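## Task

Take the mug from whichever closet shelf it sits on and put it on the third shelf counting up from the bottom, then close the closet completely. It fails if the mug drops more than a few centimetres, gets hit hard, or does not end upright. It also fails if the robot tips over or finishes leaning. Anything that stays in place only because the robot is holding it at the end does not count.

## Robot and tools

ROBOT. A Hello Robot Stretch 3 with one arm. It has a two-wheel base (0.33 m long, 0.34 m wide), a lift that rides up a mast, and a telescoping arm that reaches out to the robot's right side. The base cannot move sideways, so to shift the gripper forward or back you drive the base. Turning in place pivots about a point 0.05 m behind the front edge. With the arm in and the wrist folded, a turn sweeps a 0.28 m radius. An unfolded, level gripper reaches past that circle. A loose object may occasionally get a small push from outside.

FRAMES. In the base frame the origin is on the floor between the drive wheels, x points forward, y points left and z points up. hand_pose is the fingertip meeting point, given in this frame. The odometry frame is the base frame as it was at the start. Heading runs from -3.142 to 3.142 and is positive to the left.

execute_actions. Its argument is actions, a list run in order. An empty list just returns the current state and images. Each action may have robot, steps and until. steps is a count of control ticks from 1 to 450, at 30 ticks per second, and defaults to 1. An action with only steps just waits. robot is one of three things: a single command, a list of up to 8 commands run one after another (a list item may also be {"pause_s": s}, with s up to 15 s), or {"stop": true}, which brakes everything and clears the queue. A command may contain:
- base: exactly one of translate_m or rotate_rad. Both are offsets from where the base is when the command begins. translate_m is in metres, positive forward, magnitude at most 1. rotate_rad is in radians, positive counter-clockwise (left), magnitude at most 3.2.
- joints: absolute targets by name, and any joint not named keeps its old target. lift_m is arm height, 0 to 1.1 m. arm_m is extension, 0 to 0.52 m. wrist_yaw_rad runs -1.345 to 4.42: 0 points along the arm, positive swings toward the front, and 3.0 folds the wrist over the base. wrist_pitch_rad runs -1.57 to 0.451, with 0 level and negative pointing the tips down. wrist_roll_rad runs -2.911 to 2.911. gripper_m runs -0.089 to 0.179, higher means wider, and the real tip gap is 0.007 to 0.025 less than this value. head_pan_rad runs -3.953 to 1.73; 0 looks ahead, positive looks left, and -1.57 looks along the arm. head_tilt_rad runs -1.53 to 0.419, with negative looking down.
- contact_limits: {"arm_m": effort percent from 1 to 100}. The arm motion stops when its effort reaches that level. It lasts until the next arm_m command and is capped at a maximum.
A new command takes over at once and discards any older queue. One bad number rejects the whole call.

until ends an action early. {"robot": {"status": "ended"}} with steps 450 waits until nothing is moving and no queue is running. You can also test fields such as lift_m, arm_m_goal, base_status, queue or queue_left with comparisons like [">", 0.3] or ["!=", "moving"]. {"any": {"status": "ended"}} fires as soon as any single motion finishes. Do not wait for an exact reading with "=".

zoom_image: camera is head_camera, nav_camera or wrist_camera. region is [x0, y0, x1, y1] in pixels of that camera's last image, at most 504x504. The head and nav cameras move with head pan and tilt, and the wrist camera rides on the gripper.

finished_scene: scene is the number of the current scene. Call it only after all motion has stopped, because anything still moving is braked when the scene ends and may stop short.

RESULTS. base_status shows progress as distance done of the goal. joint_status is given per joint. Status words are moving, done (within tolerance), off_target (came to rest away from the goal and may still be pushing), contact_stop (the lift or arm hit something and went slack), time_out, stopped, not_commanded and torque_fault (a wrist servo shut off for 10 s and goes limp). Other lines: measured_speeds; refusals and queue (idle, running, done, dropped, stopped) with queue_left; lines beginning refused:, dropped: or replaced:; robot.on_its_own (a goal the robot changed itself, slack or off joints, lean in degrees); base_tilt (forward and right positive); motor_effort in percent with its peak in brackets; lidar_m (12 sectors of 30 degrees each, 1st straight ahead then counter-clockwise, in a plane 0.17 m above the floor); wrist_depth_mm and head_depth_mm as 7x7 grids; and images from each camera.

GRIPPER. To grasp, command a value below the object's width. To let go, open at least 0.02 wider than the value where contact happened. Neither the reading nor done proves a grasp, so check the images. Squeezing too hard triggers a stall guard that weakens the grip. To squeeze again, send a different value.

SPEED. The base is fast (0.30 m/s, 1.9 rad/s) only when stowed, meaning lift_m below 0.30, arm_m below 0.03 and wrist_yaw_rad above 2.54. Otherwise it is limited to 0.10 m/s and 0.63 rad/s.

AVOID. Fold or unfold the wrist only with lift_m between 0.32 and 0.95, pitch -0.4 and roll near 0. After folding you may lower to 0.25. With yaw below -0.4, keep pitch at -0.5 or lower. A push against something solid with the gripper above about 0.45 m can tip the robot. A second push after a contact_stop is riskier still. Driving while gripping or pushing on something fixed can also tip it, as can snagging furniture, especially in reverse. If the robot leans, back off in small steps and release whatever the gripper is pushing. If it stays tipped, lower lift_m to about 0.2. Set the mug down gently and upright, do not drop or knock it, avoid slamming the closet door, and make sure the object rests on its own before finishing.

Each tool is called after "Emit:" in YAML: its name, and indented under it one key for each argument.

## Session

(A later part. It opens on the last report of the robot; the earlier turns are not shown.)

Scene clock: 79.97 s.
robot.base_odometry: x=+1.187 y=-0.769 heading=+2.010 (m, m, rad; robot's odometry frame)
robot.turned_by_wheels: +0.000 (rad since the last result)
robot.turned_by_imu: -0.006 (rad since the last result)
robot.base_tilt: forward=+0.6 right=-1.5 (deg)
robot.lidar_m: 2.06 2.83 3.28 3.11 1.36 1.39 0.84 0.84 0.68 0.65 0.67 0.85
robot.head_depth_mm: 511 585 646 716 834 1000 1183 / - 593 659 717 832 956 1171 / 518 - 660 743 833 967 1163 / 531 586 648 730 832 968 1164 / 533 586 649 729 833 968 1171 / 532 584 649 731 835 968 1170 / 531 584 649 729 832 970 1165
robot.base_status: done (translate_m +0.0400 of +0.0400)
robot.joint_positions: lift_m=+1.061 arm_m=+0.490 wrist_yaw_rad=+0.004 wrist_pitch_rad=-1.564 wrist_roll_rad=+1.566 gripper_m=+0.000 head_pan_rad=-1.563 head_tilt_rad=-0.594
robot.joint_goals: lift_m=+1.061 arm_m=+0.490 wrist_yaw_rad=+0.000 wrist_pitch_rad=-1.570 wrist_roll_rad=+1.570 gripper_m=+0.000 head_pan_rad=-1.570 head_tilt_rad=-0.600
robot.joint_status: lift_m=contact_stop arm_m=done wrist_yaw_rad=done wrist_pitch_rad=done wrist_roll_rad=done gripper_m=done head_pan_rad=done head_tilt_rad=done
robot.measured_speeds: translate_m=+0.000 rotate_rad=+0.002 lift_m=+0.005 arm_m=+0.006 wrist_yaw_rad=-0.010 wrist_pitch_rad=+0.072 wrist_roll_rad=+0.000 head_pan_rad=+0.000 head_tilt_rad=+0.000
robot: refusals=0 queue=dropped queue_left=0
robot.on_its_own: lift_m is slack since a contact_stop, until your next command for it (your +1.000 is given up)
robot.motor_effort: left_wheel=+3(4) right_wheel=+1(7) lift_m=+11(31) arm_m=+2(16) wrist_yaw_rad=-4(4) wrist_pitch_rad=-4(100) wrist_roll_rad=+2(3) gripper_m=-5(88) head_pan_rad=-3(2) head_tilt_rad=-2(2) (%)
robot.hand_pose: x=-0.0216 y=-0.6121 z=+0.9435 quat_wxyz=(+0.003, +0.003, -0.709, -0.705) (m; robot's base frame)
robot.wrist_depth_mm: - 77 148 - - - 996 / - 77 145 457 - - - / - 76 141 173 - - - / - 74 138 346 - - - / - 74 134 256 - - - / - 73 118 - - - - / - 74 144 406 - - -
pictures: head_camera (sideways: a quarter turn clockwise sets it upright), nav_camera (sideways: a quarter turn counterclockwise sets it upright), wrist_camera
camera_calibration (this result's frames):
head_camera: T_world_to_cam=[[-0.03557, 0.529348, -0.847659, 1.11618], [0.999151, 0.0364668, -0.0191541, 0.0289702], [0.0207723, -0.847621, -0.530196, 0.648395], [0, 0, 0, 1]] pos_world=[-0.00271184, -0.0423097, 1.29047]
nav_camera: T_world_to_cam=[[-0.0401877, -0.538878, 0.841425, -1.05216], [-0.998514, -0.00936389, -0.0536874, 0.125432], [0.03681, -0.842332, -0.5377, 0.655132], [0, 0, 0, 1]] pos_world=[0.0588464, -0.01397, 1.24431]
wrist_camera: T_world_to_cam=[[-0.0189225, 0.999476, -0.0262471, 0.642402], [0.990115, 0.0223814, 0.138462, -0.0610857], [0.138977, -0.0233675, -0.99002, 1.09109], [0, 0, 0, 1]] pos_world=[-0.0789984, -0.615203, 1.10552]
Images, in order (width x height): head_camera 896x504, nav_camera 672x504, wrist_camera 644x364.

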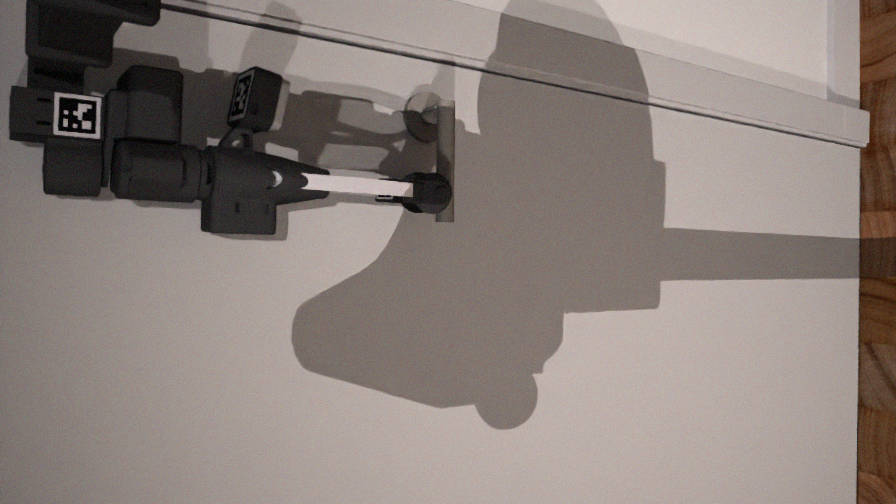

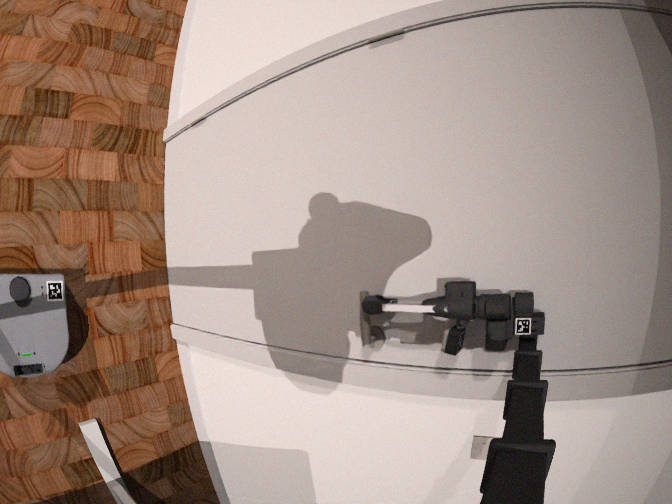

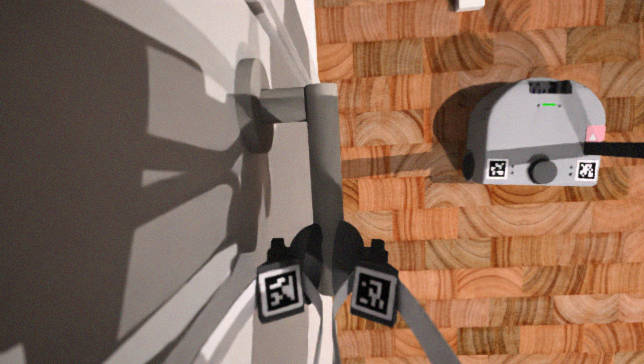

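Emit:
execute_actions:
  actions:
    - {"robot":[{"joints":{"lift_m":1.09}},{"joints":{"gripper_m":0.055,"arm_m":0.482}},{"joints":{"lift_m":1.043}},{"joints":{"gripper_m":-0.06}},{"pause_s":0.7},{"joints":{"lift_m":1.0}}],"steps":450,"until":{"robot":{"status":"ended"}}}
    - {"robot":{"joints":{"lift_m":0.99}},"steps":60}
    - {"robot":{"joints":{"lift_m":0.98}},"steps":60}

Scene clock: 90.37 s.
robot.base_odometry: x=+1.187 y=-0.769 heading=+2.010 (m, m, rad; robot's odometry frame)
robot.turned_by_wheels: +0.000 (rad since the last result)
robot.turned_by_imu: -0.002 (rad since the last result)
robot.base_tilt: forward=+0.7 right=-1.2 (deg)
robot.lidar_m: 2.03 2.85 3.30 3.11 1.37 1.39 0.84 0.84 0.68 0.65 0.66 0.85
robot.head_depth_mm: 515 588 643 712 832 997 1183 / 515 598 656 714 829 947 1168 / 521 - 663 727 831 968 1166 / 528 581 648 727 830 966 1164 / 527 581 644 725 828 963 1161 / 527 581 645 725 829 965 1158 / 527 580 644 725 827 966 1165
robot.base_status: done (translate_m +0.0400 of +0.0400)
robot.joint_positions: lift_m=+1.039 arm_m=+0.482 wrist_yaw_rad=+0.006 wrist_pitch_rad=-1.551 wrist_roll_rad=+1.555 gripper_m=-0.040 head_pan_rad=-1.563 head_tilt_rad=-0.594
robot.joint_goals: lift_m=+1.039 arm_m=+0.482 wrist_yaw_rad=+0.000 wrist_pitch_rad=-1.570 wrist_roll_rad=+1.570 gripper_m=-0.041 head_pan_rad=-1.570 head_tilt_rad=-0.600
robot.joint_status: lift_m=contact_stop arm_m=done wrist_yaw_rad=done wrist_pitch_rad=done wrist_roll_rad=done gripper_m=done head_pan_rad=done head_tilt_rad=done
robot.measured_speeds: translate_m=+0.000 rotate_rad=+0.000 lift_m=+0.000 arm_m=+0.000 wrist_yaw_rad=+0.000 wrist_pitch_rad=+0.000 wrist_roll_rad=+0.000 head_pan_rad=+0.000 head_tilt_rad=+0.000
robot: refusals=0 queue=dropped queue_left=0
robot.on_its_own: gripper_m is held at -0.041, not at your -0.060, by its stall guard, which is not easing now; lift_m is slack since a contact_stop, until your next command for it (your +0.980 is given up)
robot.motor_effort: left_wheel=+1(4) right_wheel=+0(4) lift_m=+25(36) arm_m=-1(11) wrist_yaw_rad=-6(7) wrist_pitch_rad=-9(12) wrist_roll_rad=+6(6) gripper_m=-24(99) head_pan_rad=-3(2) head_tilt_rad=-2(2) (%)
robot.hand_pose: x=-0.0217 y=-0.6078 z=+0.9215 quat_wxyz=(+0.008, +0.007, -0.714, -0.700) (m; robot's base frame)
robot.wrist_depth_mm: - 81 152 - - 979 982 / - 80 127 461 - - - / - 79 131 282 - - - / - 79 144 275 - - - / - 78 141 151 - - - / - 77 119 153 - - - / - 76 154 632 - - -
pictures: head_camera (sideways: a quarter turn clockwise sets it upright), nav_camera (sideways: a quarter turn counterclockwise sets it upright), wrist_camera
replaced: robot.lift_m: its motion had ended contact_stop
replaced: robot.lift_m: its motion had ended contact_stop
camera_calibration (this result's frames):
head_camera: T_world_to_cam=[[-0.03557, 0.529347, -0.84766, 1.11618], [0.999151, 0.0364669, -0.0191541, 0.0289703], [0.0207724, -0.847621, -0.530195, 0.648394], [0, 0, 0, 1]] pos_world=[-0.00271184, -0.0423097, 1.29047]
nav_camera: T_world_to_cam=[[-0.0401876, -0.538876, 0.841426, -1.05216], [-0.998514, -0.00936408, -0.0536874, 0.125432], [0.0368101, -0.842333, -0.537699, 0.655131], [0, 0, 0, 1]] pos_world=[0.0588464, -0.01397, 1.24431]
wrist_camera: T_world_to_cam=[[-0.0319023, 0.998721, -0.0392141, 0.648826], [0.989738, 0.0370343, 0.138011, -0.0487772], [0.139287, -0.0344088, -0.989654, 1.06234], [0, 0, 0, 1]] pos_world=[-0.0789946, -0.609636, 1.08352]
Images, in order (width x height): head_camera 896x504, nav_camera 672x504, wrist_camera 644x364.

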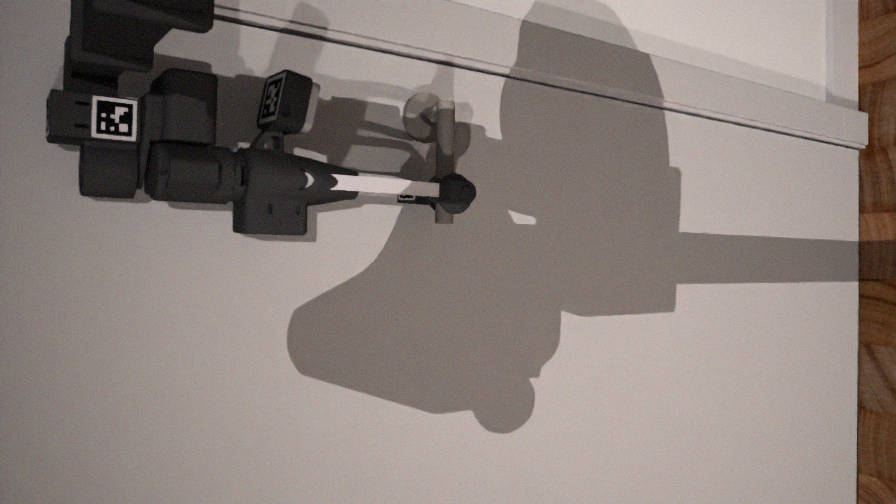

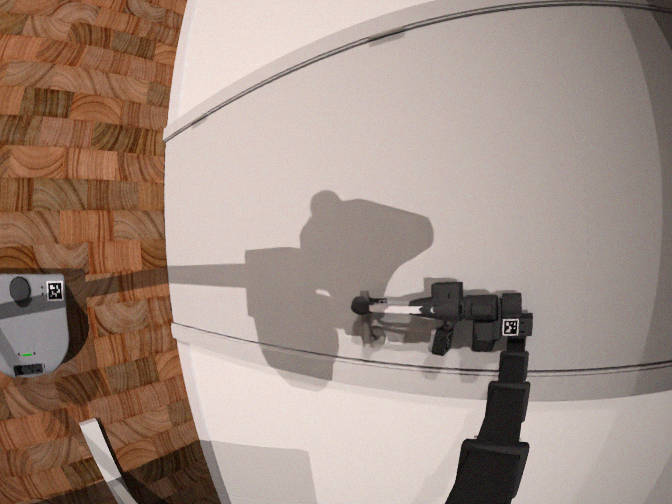

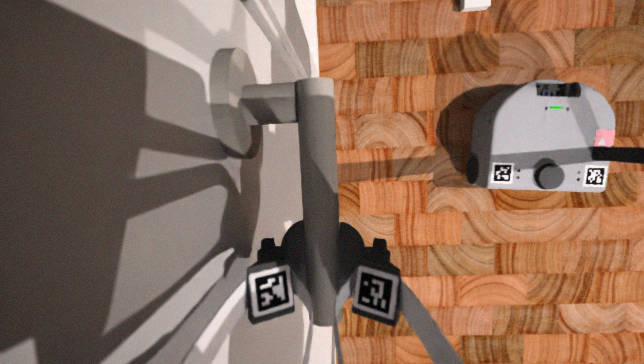

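Emit:
execute_actions:
  actions:
    - {"robot":[{"joints":{"lift_m":1.043,"gripper_m":-0.035}},{"joints":{"lift_m":1.036,"arm_m":0.42,"wrist_pitch_rad":-1.32}},{"joints":{"lift_m":1.022,"arm_m":0.369,"wrist_pitch_rad":-1.1}},{"joints":{"lift_m":0.998,"arm_m":0.325,"wrist_pitch_rad":-0.9}},{"joints":{"lift_m":0.965,"arm_m":0.29,"wrist_pitch_rad":-0.7}}],"steps":450,"until":{"robot":{"status":"ended"}}}
    - {"robot":{"joints":{"arm_m":0.24},"contact_limits":{"arm_m":30}},"steps":90,"until":{"robot":{"status":"ended"}}}

Scene clock: 96.23 s.
robot.base_odometry: x=+1.187 y=-0.769 heading=+2.010 (m, m, rad; robot's odometry frame)
robot.turned_by_wheels: +0.000 (rad since the last result)
robot.turned_by_imu: +0.001 (rad since the last result)
robot.base_tilt: forward=+0.7 right=-1.3 (deg)
robot.lidar_m: 2.03 2.83 3.31 3.11 1.36 1.39 0.84 0.84 0.68 0.65 0.67 0.85
robot.head_depth_mm: 521 - - 739 830 1001 1179 / 522 - - 753 828 949 1171 / 528 - - - 847 967 1165 / 528 581 637 740 828 970 1160 / 527 581 643 725 831 960 1165 / 528 581 645 724 830 968 1157 / 527 581 646 725 830 961 1162
robot.base_status: done (translate_m +0.0400 of +0.0400)
robot.joint_positions: lift_m=+1.039 arm_m=+0.240 wrist_yaw_rad=+0.002 wrist_pitch_rad=-1.316 wrist_roll_rad=+1.567 gripper_m=-0.034 head_pan_rad=-1.563 head_tilt_rad=-0.594
robot.joint_goals: lift_m=+1.039 arm_m=+0.240 wrist_yaw_rad=+0.000 wrist_pitch_rad=-1.320 wrist_roll_rad=+1.570 gripper_m=-0.035 head_pan_rad=-1.570 head_tilt_rad=-0.600
robot.joint_status: lift_m=contact_stop arm_m=done wrist_yaw_rad=done wrist_pitch_rad=done wrist_roll_rad=done gripper_m=done head_pan_rad=done head_tilt_rad=done
robot.measured_speeds: translate_m=+0.000 rotate_rad=+0.000 lift_m=+0.000 arm_m=+0.000 wrist_yaw_rad=+0.000 wrist_pitch_rad=+0.000 wrist_roll_rad=+0.000 head_pan_rad=+0.000 head_tilt_rad=+0.000
robot: refusals=0 queue=done queue_left=0
robot.on_its_own: lift_m is slack since a contact_stop, until your next command for it
robot.motor_effort: left_wheel=+0(2) right_wheel=+0(4) lift_m=+25(30) arm_m=-2(10) wrist_yaw_rad=-2(6) wrist_pitch_rad=-2(87) wrist_roll_rad=+1(6) gripper_m=-15(27) head_pan_rad=-3(2) head_tilt_rad=-2(2) (%)
robot.contact_limits: arm_m 30 (drawing in: default 18, maximum 30; extending or still: default 25, maximum 41)
robot.hand_pose: x=-0.0215 y=-0.4263 z=+0.9239 quat_wxyz=(+0.002, +0.002, -0.791, -0.612) (m; robot's base frame)
robot.wrist_depth_mm: 243 305 519 - 984 901 871 / 245 317 458 989 - 937 866 / 207 316 474 945 - 960 - / 207 316 471 943 - 967 - / 215 313 468 875 - 990 900 / 242 312 438 - - - 931 / 241 309 447 900 - - 936
pictures: head_camera (sideways: a quarter turn clockwise sets it upright), nav_camera (sideways: a quarter turn counterclockwise sets it upright), wrist_camera
dropped: robot: command 1 of its queue: lift_m: contact_stop
camera_calibration (this result's frames):
head_camera: T_world_to_cam=[[-0.03557, 0.529371, -0.847644, 1.11616], [0.999151, 0.036467, -0.0191533, 0.0289692], [0.0207718, -0.847606, -0.530219, 0.648425], [0, 0, 0, 1]] pos_world=[-0.00271186, -0.0423094, 1.29047]
nav_camera: T_world_to_cam=[[-0.0401877, -0.5389, 0.84141, -1.05214], [-0.998514, -0.00936208, -0.0536875, 0.125432], [0.0368095, -0.842318, -0.537723, 0.655162], [0, 0, 0, 1]] pos_world=[0.0588464, -0.0139684, 1.24431]
wrist_camera: T_world_to_cam=[[-0.0158891, 0.962427, -0.271076, 0.666719], [0.990106, 0.0529467, 0.129947, -0.0417994], [0.139417, -0.266329, -0.953746, 0.93894], [0, 0, 0, 1]] pos_world=[-0.0789249, -0.389388, 1.08167]
Images, in order (width x height): head_camera 896x504, nav_camera 672x504, wrist_camera 644x364.

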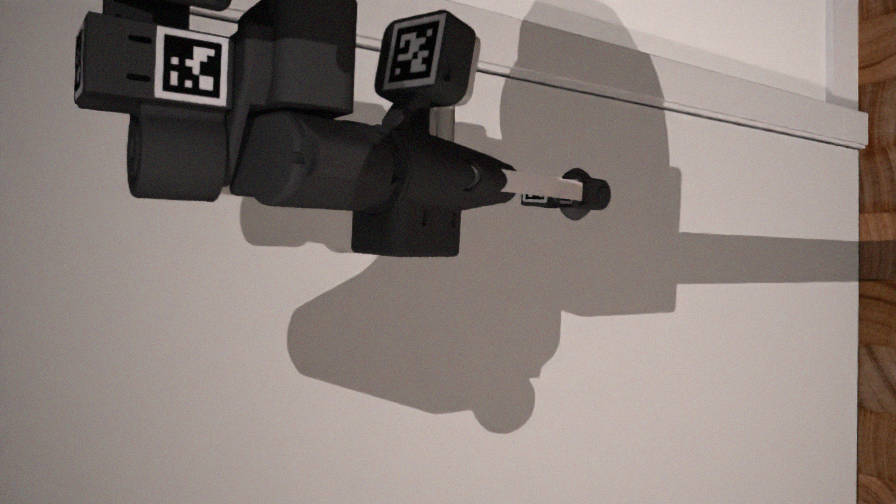

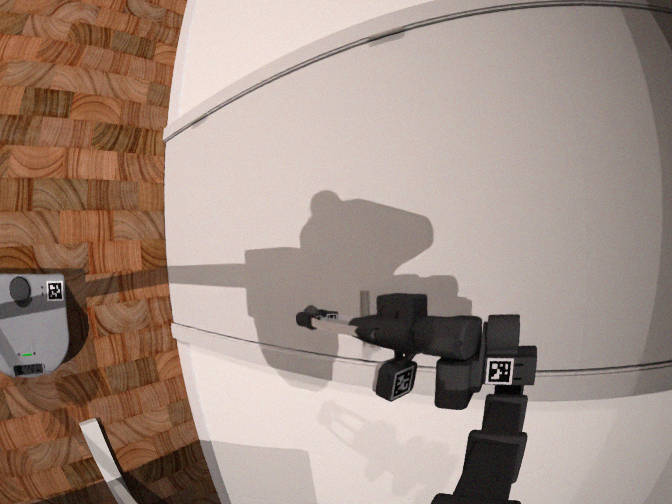

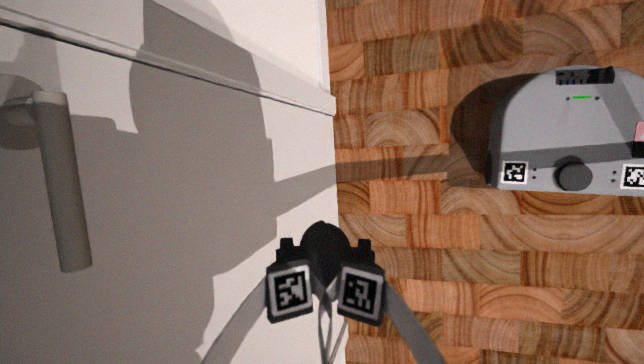

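Emit:
execute_actions:
  actions:
    - {"robot":[{"joints":{"arm_m":0.1,"lift_m":0.95,"wrist_pitch_rad":0,"wrist_roll_rad":0,"gripper_m":-0.03}},{"lift_m":0,"joints":{"lift_m":0.86}}],"steps":1}

Emit:
execute_actions:
  actions:
    - {"robot":[{"joints":{"arm_m":0.1,"lift_m":0.87,"wrist_pitch_rad":0.05,"wrist_roll_rad":0,"gripper_m":-0.03}},{"joints":{"arm_m":0.228}},{"joints":{"lift_m":0.85}}],"steps":450,"until":{"robot":{"status":"ended"}}}
    - {"robot":{"joints":{"wrist_pitch_rad":-0.5}},"steps":60}


Scene clock: 104.40 s.
robot.base_odometry: x=+1.187 y=-0.769 heading=+2.010 (m, m, rad; robot's odometry frame)
robot.turned_by_wheels: +0.000 (rad since the last result)
robot.turned_by_imu: +0.001 (rad since the last result)
robot.base_tilt: forward=+0.8 right=-1.2 (deg)
robot.lidar_m: 2.03 2.85 3.31 3.09 1.36 1.39 0.84 0.84 0.68 0.65 0.67 0.85
robot.head_depth_mm: 527 581 643 700 - 1028 1176 / 527 582 647 694 - 969 1168 / 528 581 647 - - 966 1162 / 527 581 645 726 829 968 1163 / 528 581 645 726 830 967 1158 / 528 581 646 726 831 964 1160 / 526 580 645 726 829 969 1166
robot.base_status: done (translate_m +0.0400 of +0.0400)
robot.joint_positions: lift_m=+0.850 arm_m=+0.228 wrist_yaw_rad=+0.001 wrist_pitch_rad=-0.057 wrist_roll_rad=+0.003 gripper_m=-0.029 head_pan_rad=-1.563 head_tilt_rad=-0.594
robot.joint_goals: lift_m=+0.850 arm_m=+0.228 wrist_yaw_rad=+0.000 wrist_pitch_rad=-0.062 wrist_roll_rad=+0.000 gripper_m=-0.030 head_pan_rad=-1.570 head_tilt_rad=-0.600
robot.joint_status: lift_m=done arm_m=done wrist_yaw_rad=done wrist_pitch_rad=moving wrist_roll_rad=done gripper_m=done head_pan_rad=done head_tilt_rad=done
robot.measured_speeds: translate_m=+0.000 rotate_rad=+0.001 lift_m=-0.001 arm_m=+0.000 wrist_yaw_rad=+0.000 wrist_pitch_rad=+0.048 wrist_roll_rad=+0.000 head_pan_rad=+0.000 head_tilt_rad=+0.000
robot: refusals=0 queue=running queue_left=0
robot.on_its_own: wrist_pitch_rad is held at -0.062, not at your -0.500, since a time_out
robot.motor_effort: left_wheel=+0(1) right_wheel=-1(1) lift_m=+18(24) arm_m=+0(3) wrist_yaw_rad=-2(2) wrist_pitch_rad=-3(100) wrist_roll_rad=-1(2) gripper_m=-13(23) head_pan_rad=-3(2) head_tilt_rad=-2(2) (%)
robot.hand_pose: x=-0.0211 y=-0.6274 z=+0.9504 quat_wxyz=(+0.706, +0.021, -0.708, -0.020) (m; robot's base frame)
robot.wrist_depth_mm: 164 166 168 170 172 174 170 / 169 170 173 175 176 179 172 / 174 176 178 179 181 184 177 / 179 181 183 186 187 190 182 / 185 186 189 190 193 195 187 / 191 193 194 - 190 200 193 / 197 199 202 178 208 210 200
pictures: head_camera (sideways: a quarter turn clockwise sets it upright), nav_camera (sideways: a quarter turn counterclockwise sets it upright), wrist_camera
camera_calibration (this result's frames):
head_camera: T_world_to_cam=[[-0.0355709, 0.529381, -0.847638, 1.11615], [0.999151, 0.0364688, -0.019153, 0.0289688], [0.0207731, -0.8476, -0.530229, 0.648438], [0, 0, 0, 1]] pos_world=[-0.00271179, -0.0423093, 1.29047]
nav_camera: T_world_to_cam=[[-0.0401868, -0.53891, 0.841404, -1.05213], [-0.998514, -0.00936301, -0.0536875, 0.125432], [0.0368108, -0.842311, -0.537733, 0.655175], [0, 0, 0, 1]] pos_world=[0.0588464, -0.0139677, 1.24431]
wrist_camera: T_world_to_cam=[[-0.999735, -0.0221127, 0.00638678, -0.0347084], [-0.0106097, 0.196494, -0.980448, 1.08933], [0.0204253, -0.980256, -0.196676, -0.259388], [0, 0, 0, 1]] pos_world=[-0.0178437, -0.46908, 1.01723]
Images, in order (width x height): head_camera 896x504, nav_camera 672x504, wrist_camera 644x364.

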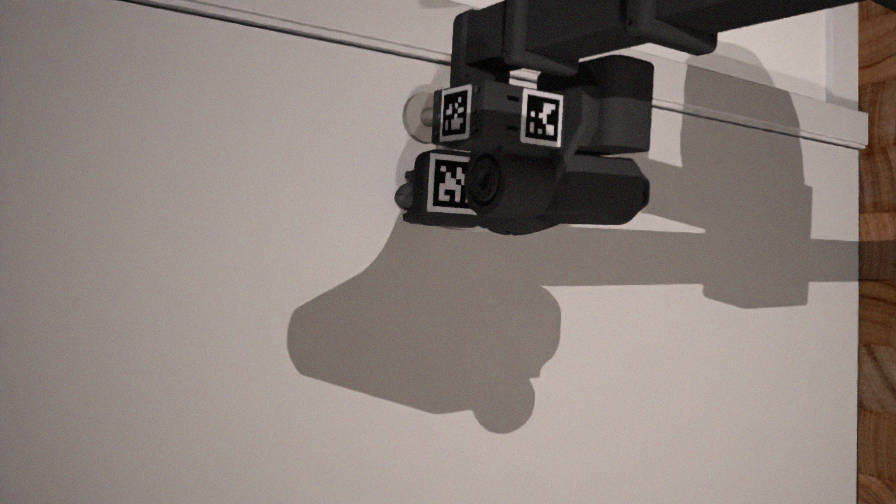

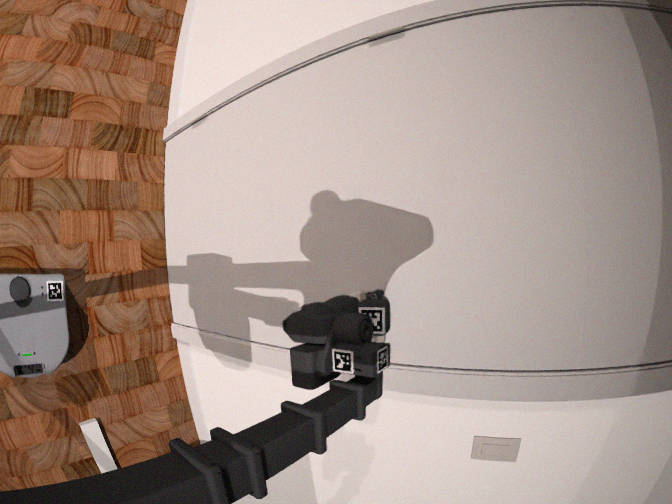

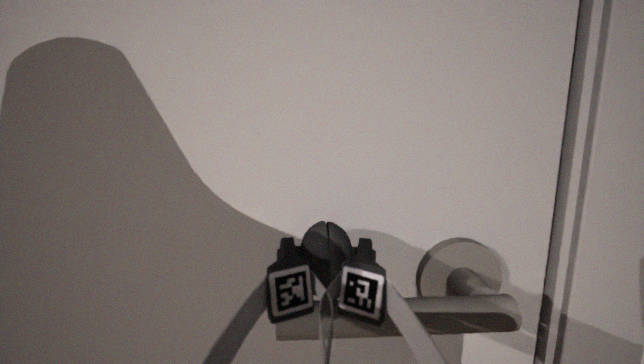

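Emit:
execute_actions:
  actions:
    - {"robot":{"joints":{"wrist_pitch_rad":-0.2}},"steps":15}
    - {"robot":{"joints":{"arm_m":0.13},"contact_limits":{"arm_m":30}},"steps":60}
    - {"robot":{"joints":{"wrist_pitch_rad":0}},"steps":30}

Scene clock: 108.83 s.
robot.base_odometry: x=+1.187 y=-0.769 heading=+2.010 (m, m, rad; robot's odometry frame)
robot.turned_by_wheels: +0.000 (rad since the last result)
robot.turned_by_imu: +0.001 (rad since the last result)
robot.base_tilt: forward=+0.7 right=-1.2 (deg)
robot.lidar_m: 2.02 2.84 3.31 3.11 1.36 1.40 0.84 0.84 0.68 0.65 0.66 0.85
robot.head_depth_mm: 529 580 643 714 790 - 1213 / 528 583 647 715 788 - 1184 / 528 582 646 701 - - 1164 / 529 582 647 722 822 968 1165 / 527 581 646 727 828 966 1164 / 526 581 645 727 828 968 1162 / 528 580 646 723 829 968 1156
robot.base_status: done (translate_m +0.0400 of +0.0400)
robot.joint_positions: lift_m=+0.850 arm_m=+0.130 wrist_yaw_rad=+0.001 wrist_pitch_rad=-0.026 wrist_roll_rad=+0.003 gripper_m=-0.029 head_pan_rad=-1.563 head_tilt_rad=-0.594
robot.joint_goals: lift_m=+0.850 arm_m=+0.130 wrist_yaw_rad=+0.000 wrist_pitch_rad=+0.000 wrist_roll_rad=+0.000 gripper_m=-0.030 head_pan_rad=-1.570 head_tilt_rad=-0.600
robot.joint_status: lift_m=done arm_m=done wrist_yaw_rad=done wrist_pitch_rad=done wrist_roll_rad=done gripper_m=done head_pan_rad=done head_tilt_rad=done
robot.measured_speeds: translate_m=+0.000 rotate_rad=+0.000 lift_m=+0.000 arm_m=+0.000 wrist_yaw_rad=+0.000 wrist_pitch_rad=+0.000 wrist_roll_rad=+0.000 head_pan_rad=+0.000 head_tilt_rad=+0.000
robot: refusals=0 queue=done queue_left=0
robot.motor_effort: left_wheel=+0(2) right_wheel=+0(2) lift_m=+20(21) arm_m=-2(10) wrist_yaw_rad=-2(1) wrist_pitch_rad=+11(63) wrist_roll_rad=-1(1) gripper_m=-13(14) head_pan_rad=-2(3) head_tilt_rad=-2(2) (%)
robot.contact_limits: arm_m 30 (drawing in: default 18, maximum 30; extending or still: default 25, maximum 41)
robot.hand_pose: x=-0.0211 y=-0.5308 z=+0.9583 quat_wxyz=(+0.706, +0.010, -0.708, -0.009) (m; robot's base frame)
robot.wrist_depth_mm: 255 259 261 264 268 264 291 / 261 264 268 270 274 267 300 / 269 272 273 277 282 276 306 / 275 278 282 285 289 283 316 / 280 284 287 289 291 290 325 / 289 293 296 - 304 298 332 / 296 299 303 309 313 305 344
pictures: head_camera (sideways: a quarter turn clockwise sets it upright), nav_camera (sideways: a quarter turn counterclockwise sets it upright), wrist_camera
replaced: robot.wrist_pitch_rad: its motion had ended time_out
camera_calibration (this result's frames):
head_camera: T_world_to_cam=[[-0.03557, 0.529381, -0.847638, 1.11615], [0.999151, 0.0364672, -0.019153, 0.0289688], [0.0207718, -0.8476, -0.530228, 0.648438], [0, 0, 0, 1]] pos_world=[-0.00271186, -0.0423093, 1.29047]
nav_camera: T_world_to_cam=[[-0.0401876, -0.53891, 0.841404, -1.05213], [-0.998514, -0.00936147, -0.0536875, 0.125432], [0.0368095, -0.842311, -0.537733, 0.655175], [0, 0, 0, 1]] pos_world=[0.0588464, -0.0139678, 1.24431]
wrist_camera: T_world_to_cam=[[-0.999736, -0.0218837, 0.007065, -0.0331542], [-0.0105936, 0.165591, -0.986138, 1.0671], [0.0204104, -0.985952, -0.165779, -0.195786], [0, 0, 0, 1]] pos_world=[-0.017845, -0.370462, 1.02008]
Images, in order (width x height): head_camera 896x504, nav_camera 672x504, wrist_camera 644x364.

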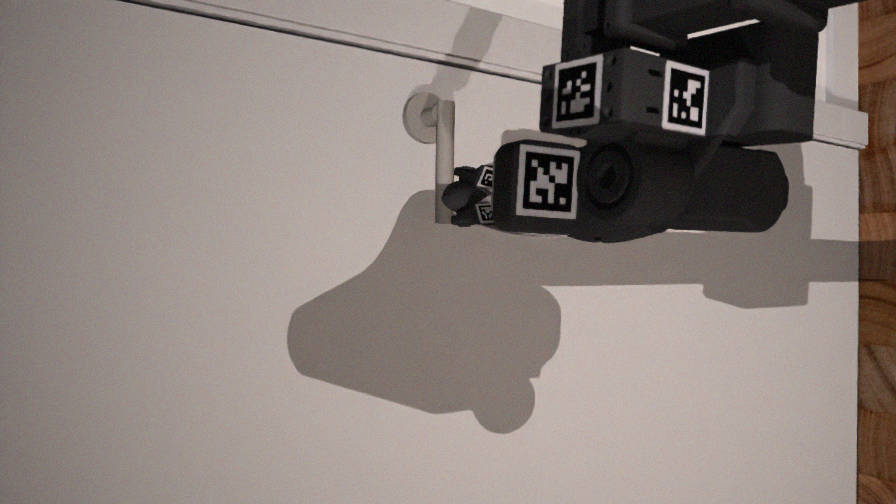

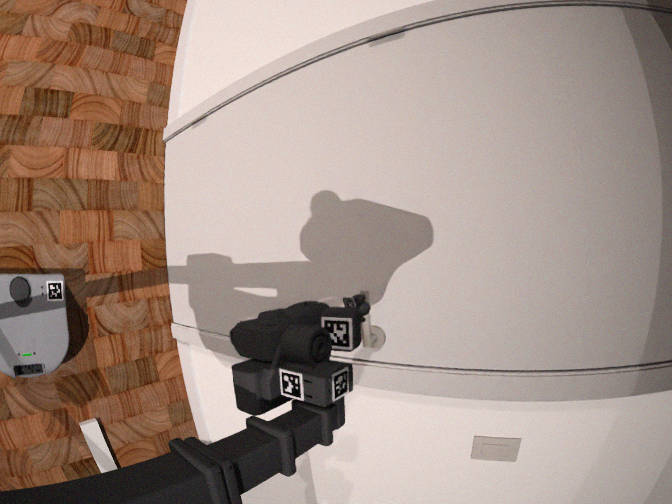

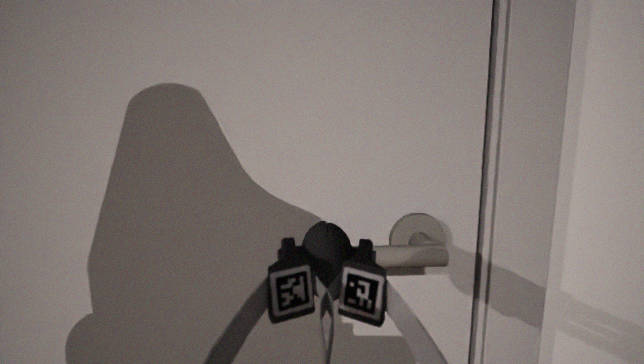

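Emit:
execute_actions:
  actions:
    - {"robot":[{"joints":{"lift_m":0.775}},{"joints":{"arm_m":0.215}},{"joints":{"lift_m":0.86}}],"steps":300,"until":{"robot":{"status":"ended"}}}

Scene clock: 114.43 s.
robot.base_odometry: x=+1.187 y=-0.769 heading=+2.010 (m, m, rad; robot's odometry frame)
robot.turned_by_wheels: +0.000 (rad since the last result)
robot.turned_by_imu: +0.001 (rad since the last result)
robot.base_tilt: forward=+0.8 right=-1.1 (deg)
robot.lidar_m: 2.03 2.84 3.32 3.11 1.36 1.39 0.84 0.84 0.68 0.65 0.66 0.85
robot.head_depth_mm: 527 580 642 699 - 1027 1180 / 527 580 644 690 - 970 1169 / 527 580 645 699 - 992 1163 / 527 580 646 725 829 966 1164 / 528 579 646 726 828 964 1165 / 525 579 644 725 828 963 1164 / 525 579 644 722 825 967 1163
robot.base_status: done (translate_m +0.0400 of +0.0400)
robot.joint_positions: lift_m=+0.859 arm_m=+0.215 wrist_yaw_rad=+0.002 wrist_pitch_rad=-0.267 wrist_roll_rad=+0.003 gripper_m=-0.029 head_pan_rad=-1.563 head_tilt_rad=-0.594
robot.joint_goals: lift_m=+0.860 arm_m=+0.215 wrist_yaw_rad=+0.000 wrist_pitch_rad=+0.000 wrist_roll_rad=+0.000 gripper_m=-0.030 head_pan_rad=-1.570 head_tilt_rad=-0.600
robot.joint_status: lift_m=done arm_m=done wrist_yaw_rad=done wrist_pitch_rad=done wrist_roll_rad=done gripper_m=done head_pan_rad=done head_tilt_rad=done
robot.measured_speeds: translate_m=+0.000 rotate_rad=+0.000 lift_m=+0.000 arm_m=+0.000 wrist_yaw_rad=+0.000 wrist_pitch_rad=+0.000 wrist_roll_rad=+0.000 head_pan_rad=+0.000 head_tilt_rad=+0.000
robot: refusals=0 queue=done queue_left=0
robot.on_its_own: wrist_pitch_rad is at rest, and its effort (+100) is outside its rest range (-20 to +32)
robot.motor_effort: left_wheel=+1(1) right_wheel=-1(1) lift_m=+45(45) arm_m=+0(3) wrist_yaw_rad=-1(2) wrist_pitch_rad=+100(100) wrist_roll_rad=-1(1) gripper_m=-13(13) head_pan_rad=-3(1) head_tilt_rad=-2(2) (%)
robot.hand_pose: x=-0.0211 y=-0.6009 z=+0.9069 quat_wxyz=(+0.700, +0.095, -0.701, -0.094) (m; robot's base frame)
robot.wrist_depth_mm: 164 166 167 170 171 173 170 / 174 175 178 180 182 185 178 / 186 187 189 193 194 196 191 / 198 200 203 201 196 206 203 / 213 216 219 163 225 227 221 / 230 234 236 - 245 244 271 / 250 254 258 266 269 263 303
pictures: head_camera (sideways: a quarter turn clockwise sets it upright), nav_camera (sideways: a quarter turn counterclockwise sets it upright), wrist_camera
camera_calibration (this result's frames):
head_camera: T_world_to_cam=[[-0.03557, 0.529381, -0.847638, 1.11615], [0.999151, 0.0364672, -0.019153, 0.0289688], [0.0207718, -0.8476, -0.530228, 0.648438], [0, 0, 0, 1]] pos_world=[-0.00271186, -0.0423093, 1.29047]
nav_camera: T_world_to_cam=[[-0.0401876, -0.53891, 0.841404, -1.05213], [-0.998514, -0.00936147, -0.0536875, 0.125432], [0.0368095, -0.842311, -0.537733, 0.655175], [0, 0, 0, 1]] pos_world=[0.0588464, -0.0139678, 1.24431]
wrist_camera: T_world_to_cam=[[-0.999733, -0.022994, 0.00218806, -0.0306006], [-0.0111254, 0.396354, -0.91803, 1.1049], [0.0202419, -0.91781, -0.396504, -0.0232012], [0, 0, 0, 1]] pos_world=[-0.0178304, -0.459928, 1.0052]
Images, in order (width x height): head_camera 896x504, nav_camera 672x504, wrist_camera 644x364.

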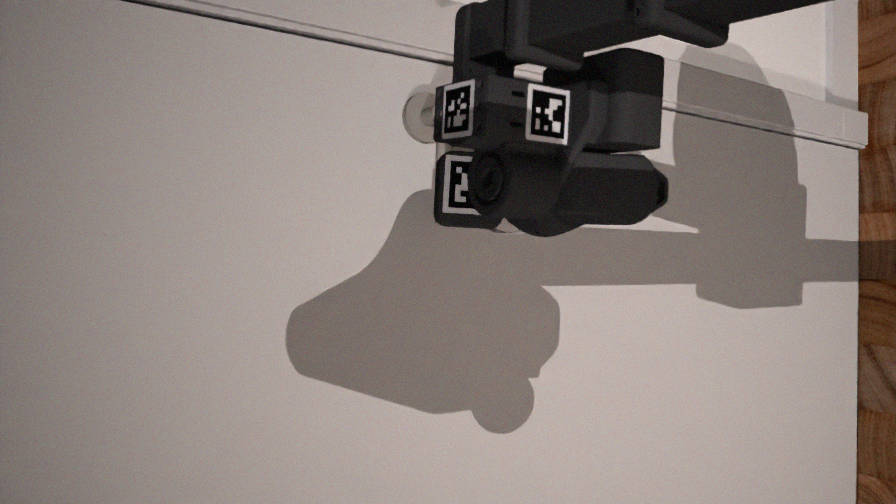

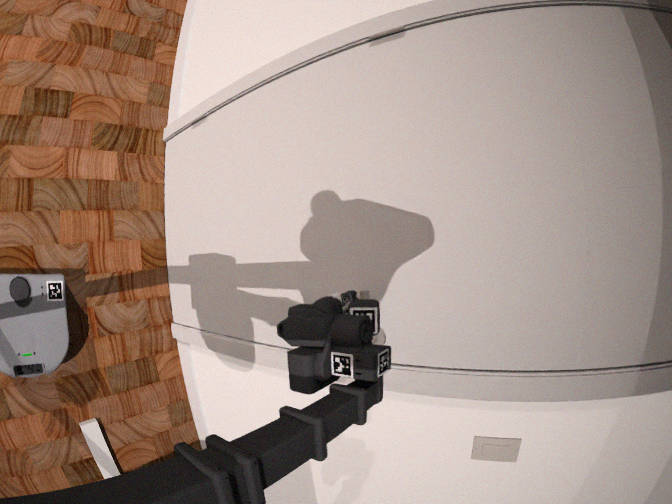

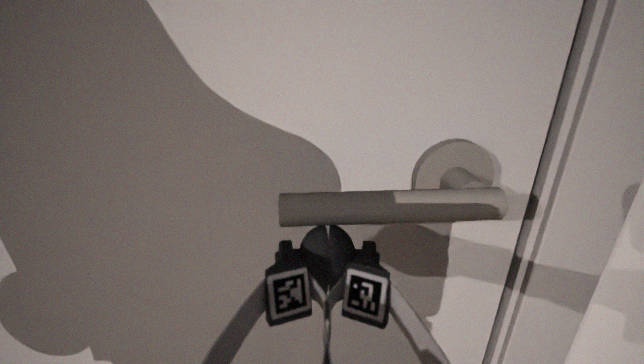

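Emit:
execute_actions:
  actions:
    - {"robot":[{"joints":{"lift_m":0.79}},{"joints":{"arm_m":0.12}},{"joints":{"lift_m":0.815,"wrist_roll_rad":1.57,"gripper_m":0.07,"wrist_pitch_rad":0.02}},{"joints":{"arm_m":0.25},"contact_limits":{"arm_m":12}}],"steps":400,"until":{"robot":{"status":"ended"}}}
    - {"robot":{"joints":{"gripper_m":-0.06}},"steps":45}

Scene clock: 123.50 s.
robot.base_odometry: x=+1.187 y=-0.769 heading=+2.010 (m, m, rad; robot's odometry frame)
robot.turned_by_wheels: +0.000 (rad since the last result)
robot.turned_by_imu: +0.000 (rad since the last result)
robot.base_tilt: forward=+0.7 right=-1.2 (deg)
robot.lidar_m: 2.02 2.84 3.31 3.11 1.36 1.39 0.84 0.84 0.68 0.65 0.66 0.85
robot.head_depth_mm: 530 582 639 715 - - 1181 / 528 583 645 703 - 973 1172 / 528 581 646 704 - 993 1161 / 528 580 647 726 846 965 1162 / 528 583 647 724 828 967 1162 / 528 581 645 724 830 967 1160 / 527 579 645 725 831 971 1162
robot.base_status: done (translate_m +0.0400 of +0.0400)
robot.joint_positions: lift_m=+0.815 arm_m=+0.234 wrist_yaw_rad=+0.002 wrist_pitch_rad=-0.019 wrist_roll_rad=+1.569 gripper_m=-0.057 head_pan_rad=-1.563 head_tilt_rad=-0.594
robot.joint_goals: lift_m=+0.815 arm_m=+0.234 wrist_yaw_rad=+0.000 wrist_pitch_rad=+0.020 wrist_roll_rad=+1.570 gripper_m=-0.060 head_pan_rad=-1.570 head_tilt_rad=-0.600
robot.joint_status: lift_m=done arm_m=contact_stop wrist_yaw_rad=done wrist_pitch_rad=done wrist_roll_rad=done gripper_m=moving head_pan_rad=done head_tilt_rad=done
robot.measured_speeds: translate_m=+0.000 rotate_rad=+0.000 lift_m=+0.000 arm_m=+0.000 wrist_yaw_rad=+0.000 wrist_pitch_rad=+0.000 wrist_roll_rad=+0.000 head_pan_rad=+0.000 head_tilt_rad=+0.000
robot: refusals=0 queue=running queue_left=0
robot.on_its_own: arm_m is slack since a contact_stop, until your next command for it (your +0.250 is given up)
robot.motor_effort: left_wheel=+0(4) right_wheel=+1(3) lift_m=+29(45) arm_m=+1(14) wrist_yaw_rad=-2(4) wrist_pitch_rad=+18(100) wrist_roll_rad=+1(3) gripper_m=-85(99) head_pan_rad=-3(2) head_tilt_rad=-2(2) (%)
robot.contact_limits: arm_m 12 (drawing in: default 18, maximum 30; extending or still: default 25, maximum 41)
robot.hand_pose: x=-0.0209 y=-0.6349 z=+0.9244 quat_wxyz=(+0.001, +0.001, -1.000, -0.010) (m; robot's base frame)
robot.wrist_depth_mm: 177 177 176 176 175 174 174 / 180 179 178 170 177 176 176 / 183 182 181 172 179 178 178 / 184 184 183 182 182 181 180 / 186 187 186 140 184 183 182 / 189 189 188 137 186 186 186 / 191 191 190 190 189 189 188
pictures: head_camera (sideways: a quarter turn clockwise sets it upright), nav_camera (sideways: a quarter turn counterclockwise sets it upright), wrist_camera
camera_calibration (this result's frames):
head_camera: T_world_to_cam=[[-0.0355691, 0.529416, -0.847616, 1.11612], [0.999151, 0.0364658, -0.0191518, 0.0289672], [0.0207697, -0.847578, -0.530264, 0.648484], [0, 0, 0, 1]] pos_world=[-0.00271196, -0.0423088, 1.29047]
nav_camera: T_world_to_cam=[[-0.0401886, -0.538945, 0.841382, -1.0521], [-0.998514, -0.00935695, -0.0536876, 0.125432], [0.0368074, -0.842289, -0.537768, 0.655221], [0, 0, 0, 1]] pos_world=[0.0588463, -0.0139655, 1.24431]
wrist_camera: T_world_to_cam=[[-0.0125457, -0.000979734, -0.999921, 0.929775], [0.98987, 0.141421, -0.0125582, 0.156532], [0.141422, -0.989949, -0.000804413, -0.456591], [0, 0, 0, 1]] pos_world=[-0.0787096, -0.473227, 0.9313]
Images, in order (width x height): head_camera 896x504, nav_camera 672x504, wrist_camera 644x364.

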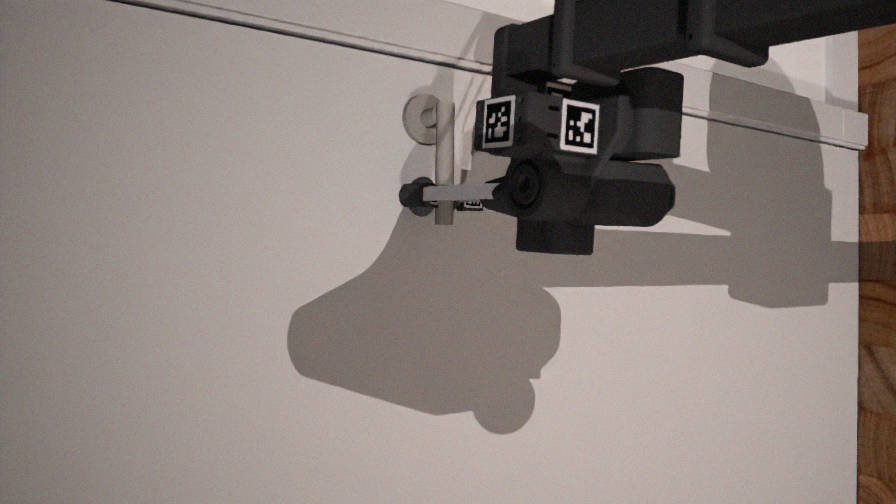

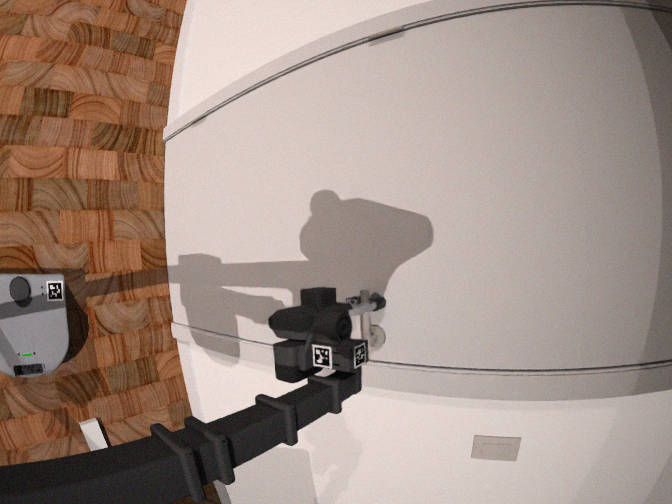

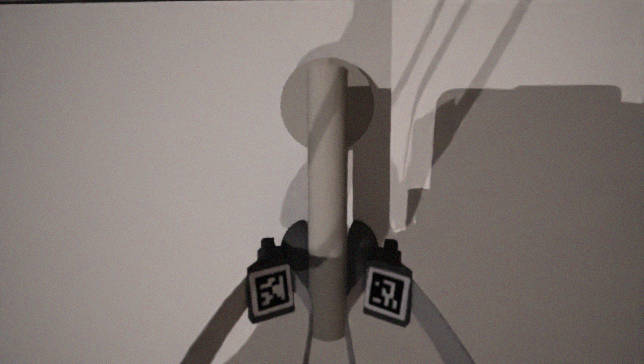

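Pads are behind the bar. Pull.

Emit:
execute_actions:
  actions:
    - {"robot":{"joints":{"arm_m":0.08},"contact_limits":{"arm_m":30}},"steps":150,"until":{"robot":{"status":"ended"}}}

Scene clock: 126.17 s.
robot.base_odometry: x=+1.187 y=-0.769 heading=+2.010 (m, m, rad; robot's odometry frame)
robot.turned_by_wheels: +0.000 (rad since the last result)
robot.turned_by_imu: +0.214 (rad since the last result)
robot.base_tilt: forward=-4.9 right=+7.1 (deg)
robot.lidar_m: 2.80 3.07 3.21 3.17 1.57 1.28 0.79 0.80 0.64 0.63 0.69 1.08
robot.head_depth_mm: 343 385 437 502 602 677 - / 349 393 448 504 623 - - / 357 402 460 511 636 - - / 364 411 472 551 669 817 1127 / 372 421 485 571 696 890 1154 / 380 431 499 590 724 939 1191 / 387 441 513 611 755 987 1208
robot.base_status: done (translate_m +0.0400 of +0.0400)
robot.joint_positions: lift_m=+0.815 arm_m=+0.081 wrist_yaw_rad=-0.016 wrist_pitch_rad=+0.160 wrist_roll_rad=+1.567 gripper_m=-0.048 head_pan_rad=-1.563 head_tilt_rad=-0.594
robot.joint_goals: lift_m=+0.815 arm_m=+0.080 wrist_yaw_rad=+0.000 wrist_pitch_rad=+0.020 wrist_roll_rad=+1.570 gripper_m=-0.050 head_pan_rad=-1.570 head_tilt_rad=-0.600
robot.joint_status: lift_m=done arm_m=done wrist_yaw_rad=done wrist_pitch_rad=done wrist_roll_rad=done gripper_m=done head_pan_rad=done head_tilt_rad=done
robot.measured_speeds: translate_m=+0.000 rotate_rad=+0.000 lift_m=+0.000 arm_m=+0.000 wrist_yaw_rad=+0.000 wrist_pitch_rad=+0.000 wrist_roll_rad=+0.000 head_pan_rad=+0.000 head_tilt_rad=+0.000
robot: refusals=0 queue=done queue_left=0
robot.on_its_own: base_tilt is 10.0 degrees off its reading at the scene's start (forward=+0.7 right=-1.2); gripper_m is held at -0.050, not at your -0.060, by its stall guard, which is still easing; wrist_yaw_rad is at rest, and its effort (+15) is outside its rest range (-12 to +12); wrist_pitch_rad is at rest, and its effort (-63) is outside its rest range (-20 to +32)
robot.motor_effort: left_wheel=+1(2) right_wheel=+6(9) lift_m=+16(29) arm_m=-10(19) wrist_yaw_rad=+15(18) wrist_pitch_rad=-63(63) wrist_roll_rad=+1(1) gripper_m=-36(50) head_pan_rad=-2(2) head_tilt_rad=-2(2) (%)
robot.contact_limits: arm_m 30 (drawing in: default 18, maximum 30; extending or still: default 25, maximum 41)
robot.hand_pose: x=-0.0253 y=-0.4830 z=+0.9710 quat_wxyz=(+0.003, -0.008, -0.997, +0.080) (m; robot's base frame)
robot.wrist_depth_mm: 157 155 154 151 150 149 147 / 164 163 159 152 157 155 153 / 172 170 167 163 164 162 160 / 180 179 176 171 171 169 167 / 190 187 184 134 180 177 175 / 200 198 194 136 188 186 184 / 212 208 207 201 201 196 194
pictures: head_camera (sideways: a quarter turn clockwise sets it upright), nav_camera (sideways: a quarter turn counterclockwise sets it upright), wrist_camera
camera_calibration (this result's frames):
head_camera: T_world_to_cam=[[-0.0355673, 0.52941, -0.84762, 1.11613], [0.999151, 0.0364623, -0.019152, 0.0289675], [0.0207669, -0.847582, -0.530257, 0.648475], [0, 0, 0, 1]] pos_world=[-0.0027121, -0.0423088, 1.29047]
nav_camera: T_world_to_cam=[[-0.0401904, -0.538938, 0.841386, -1.05211], [-0.998514, -0.00935404, -0.0536876, 0.125432], [0.0368046, -0.842293, -0.537762, 0.655212], [0, 0, 0, 1]] pos_world=[0.0588463, -0.0139661, 1.24431]
wrist_camera: T_world_to_cam=[[-0.017081, -0.178715, -0.983753, 0.874826], [0.992055, 0.119619, -0.0389559, 0.155157], [0.124638, -0.976602, 0.175252, -0.470406], [0, 0, 0, 1]] pos_world=[-0.080351, -0.321615, 0.949096]
Images, in order (width x height): head_camera 896x504, nav_camera 672x504, wrist_camera 644x364.

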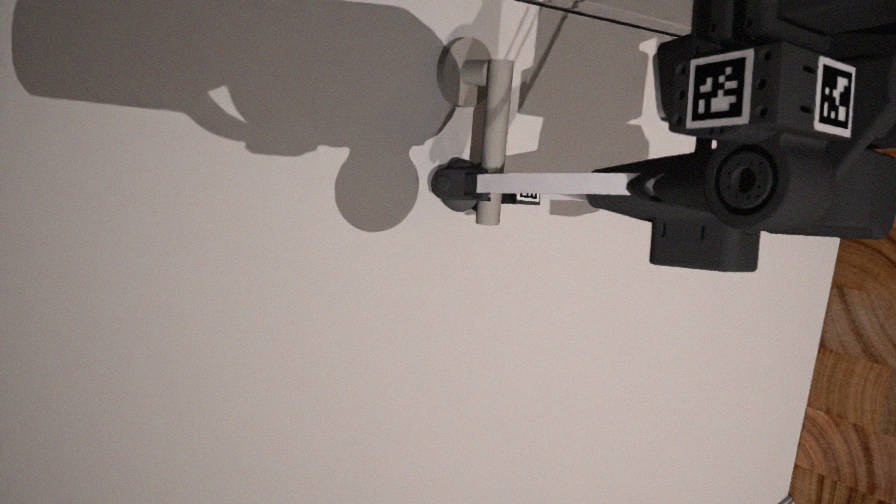

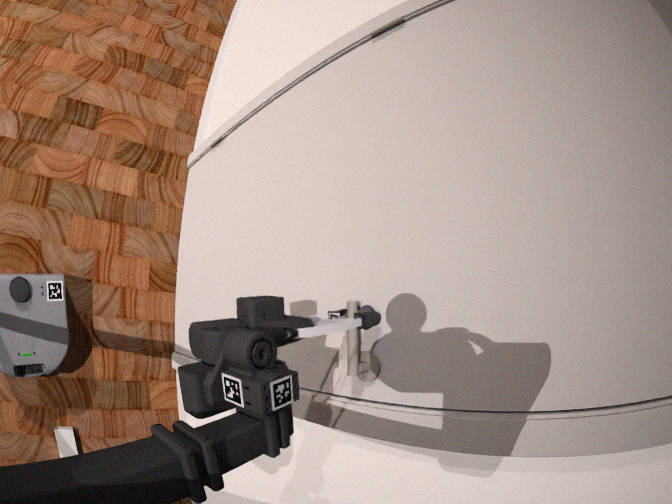

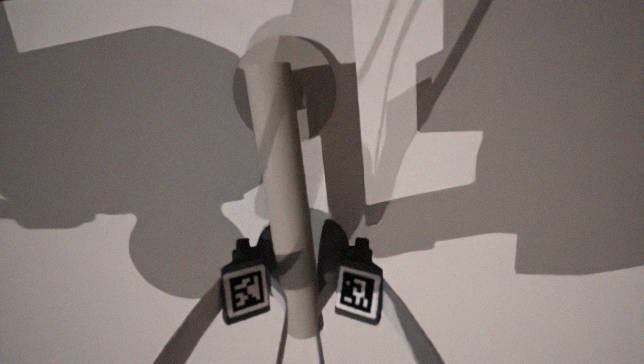

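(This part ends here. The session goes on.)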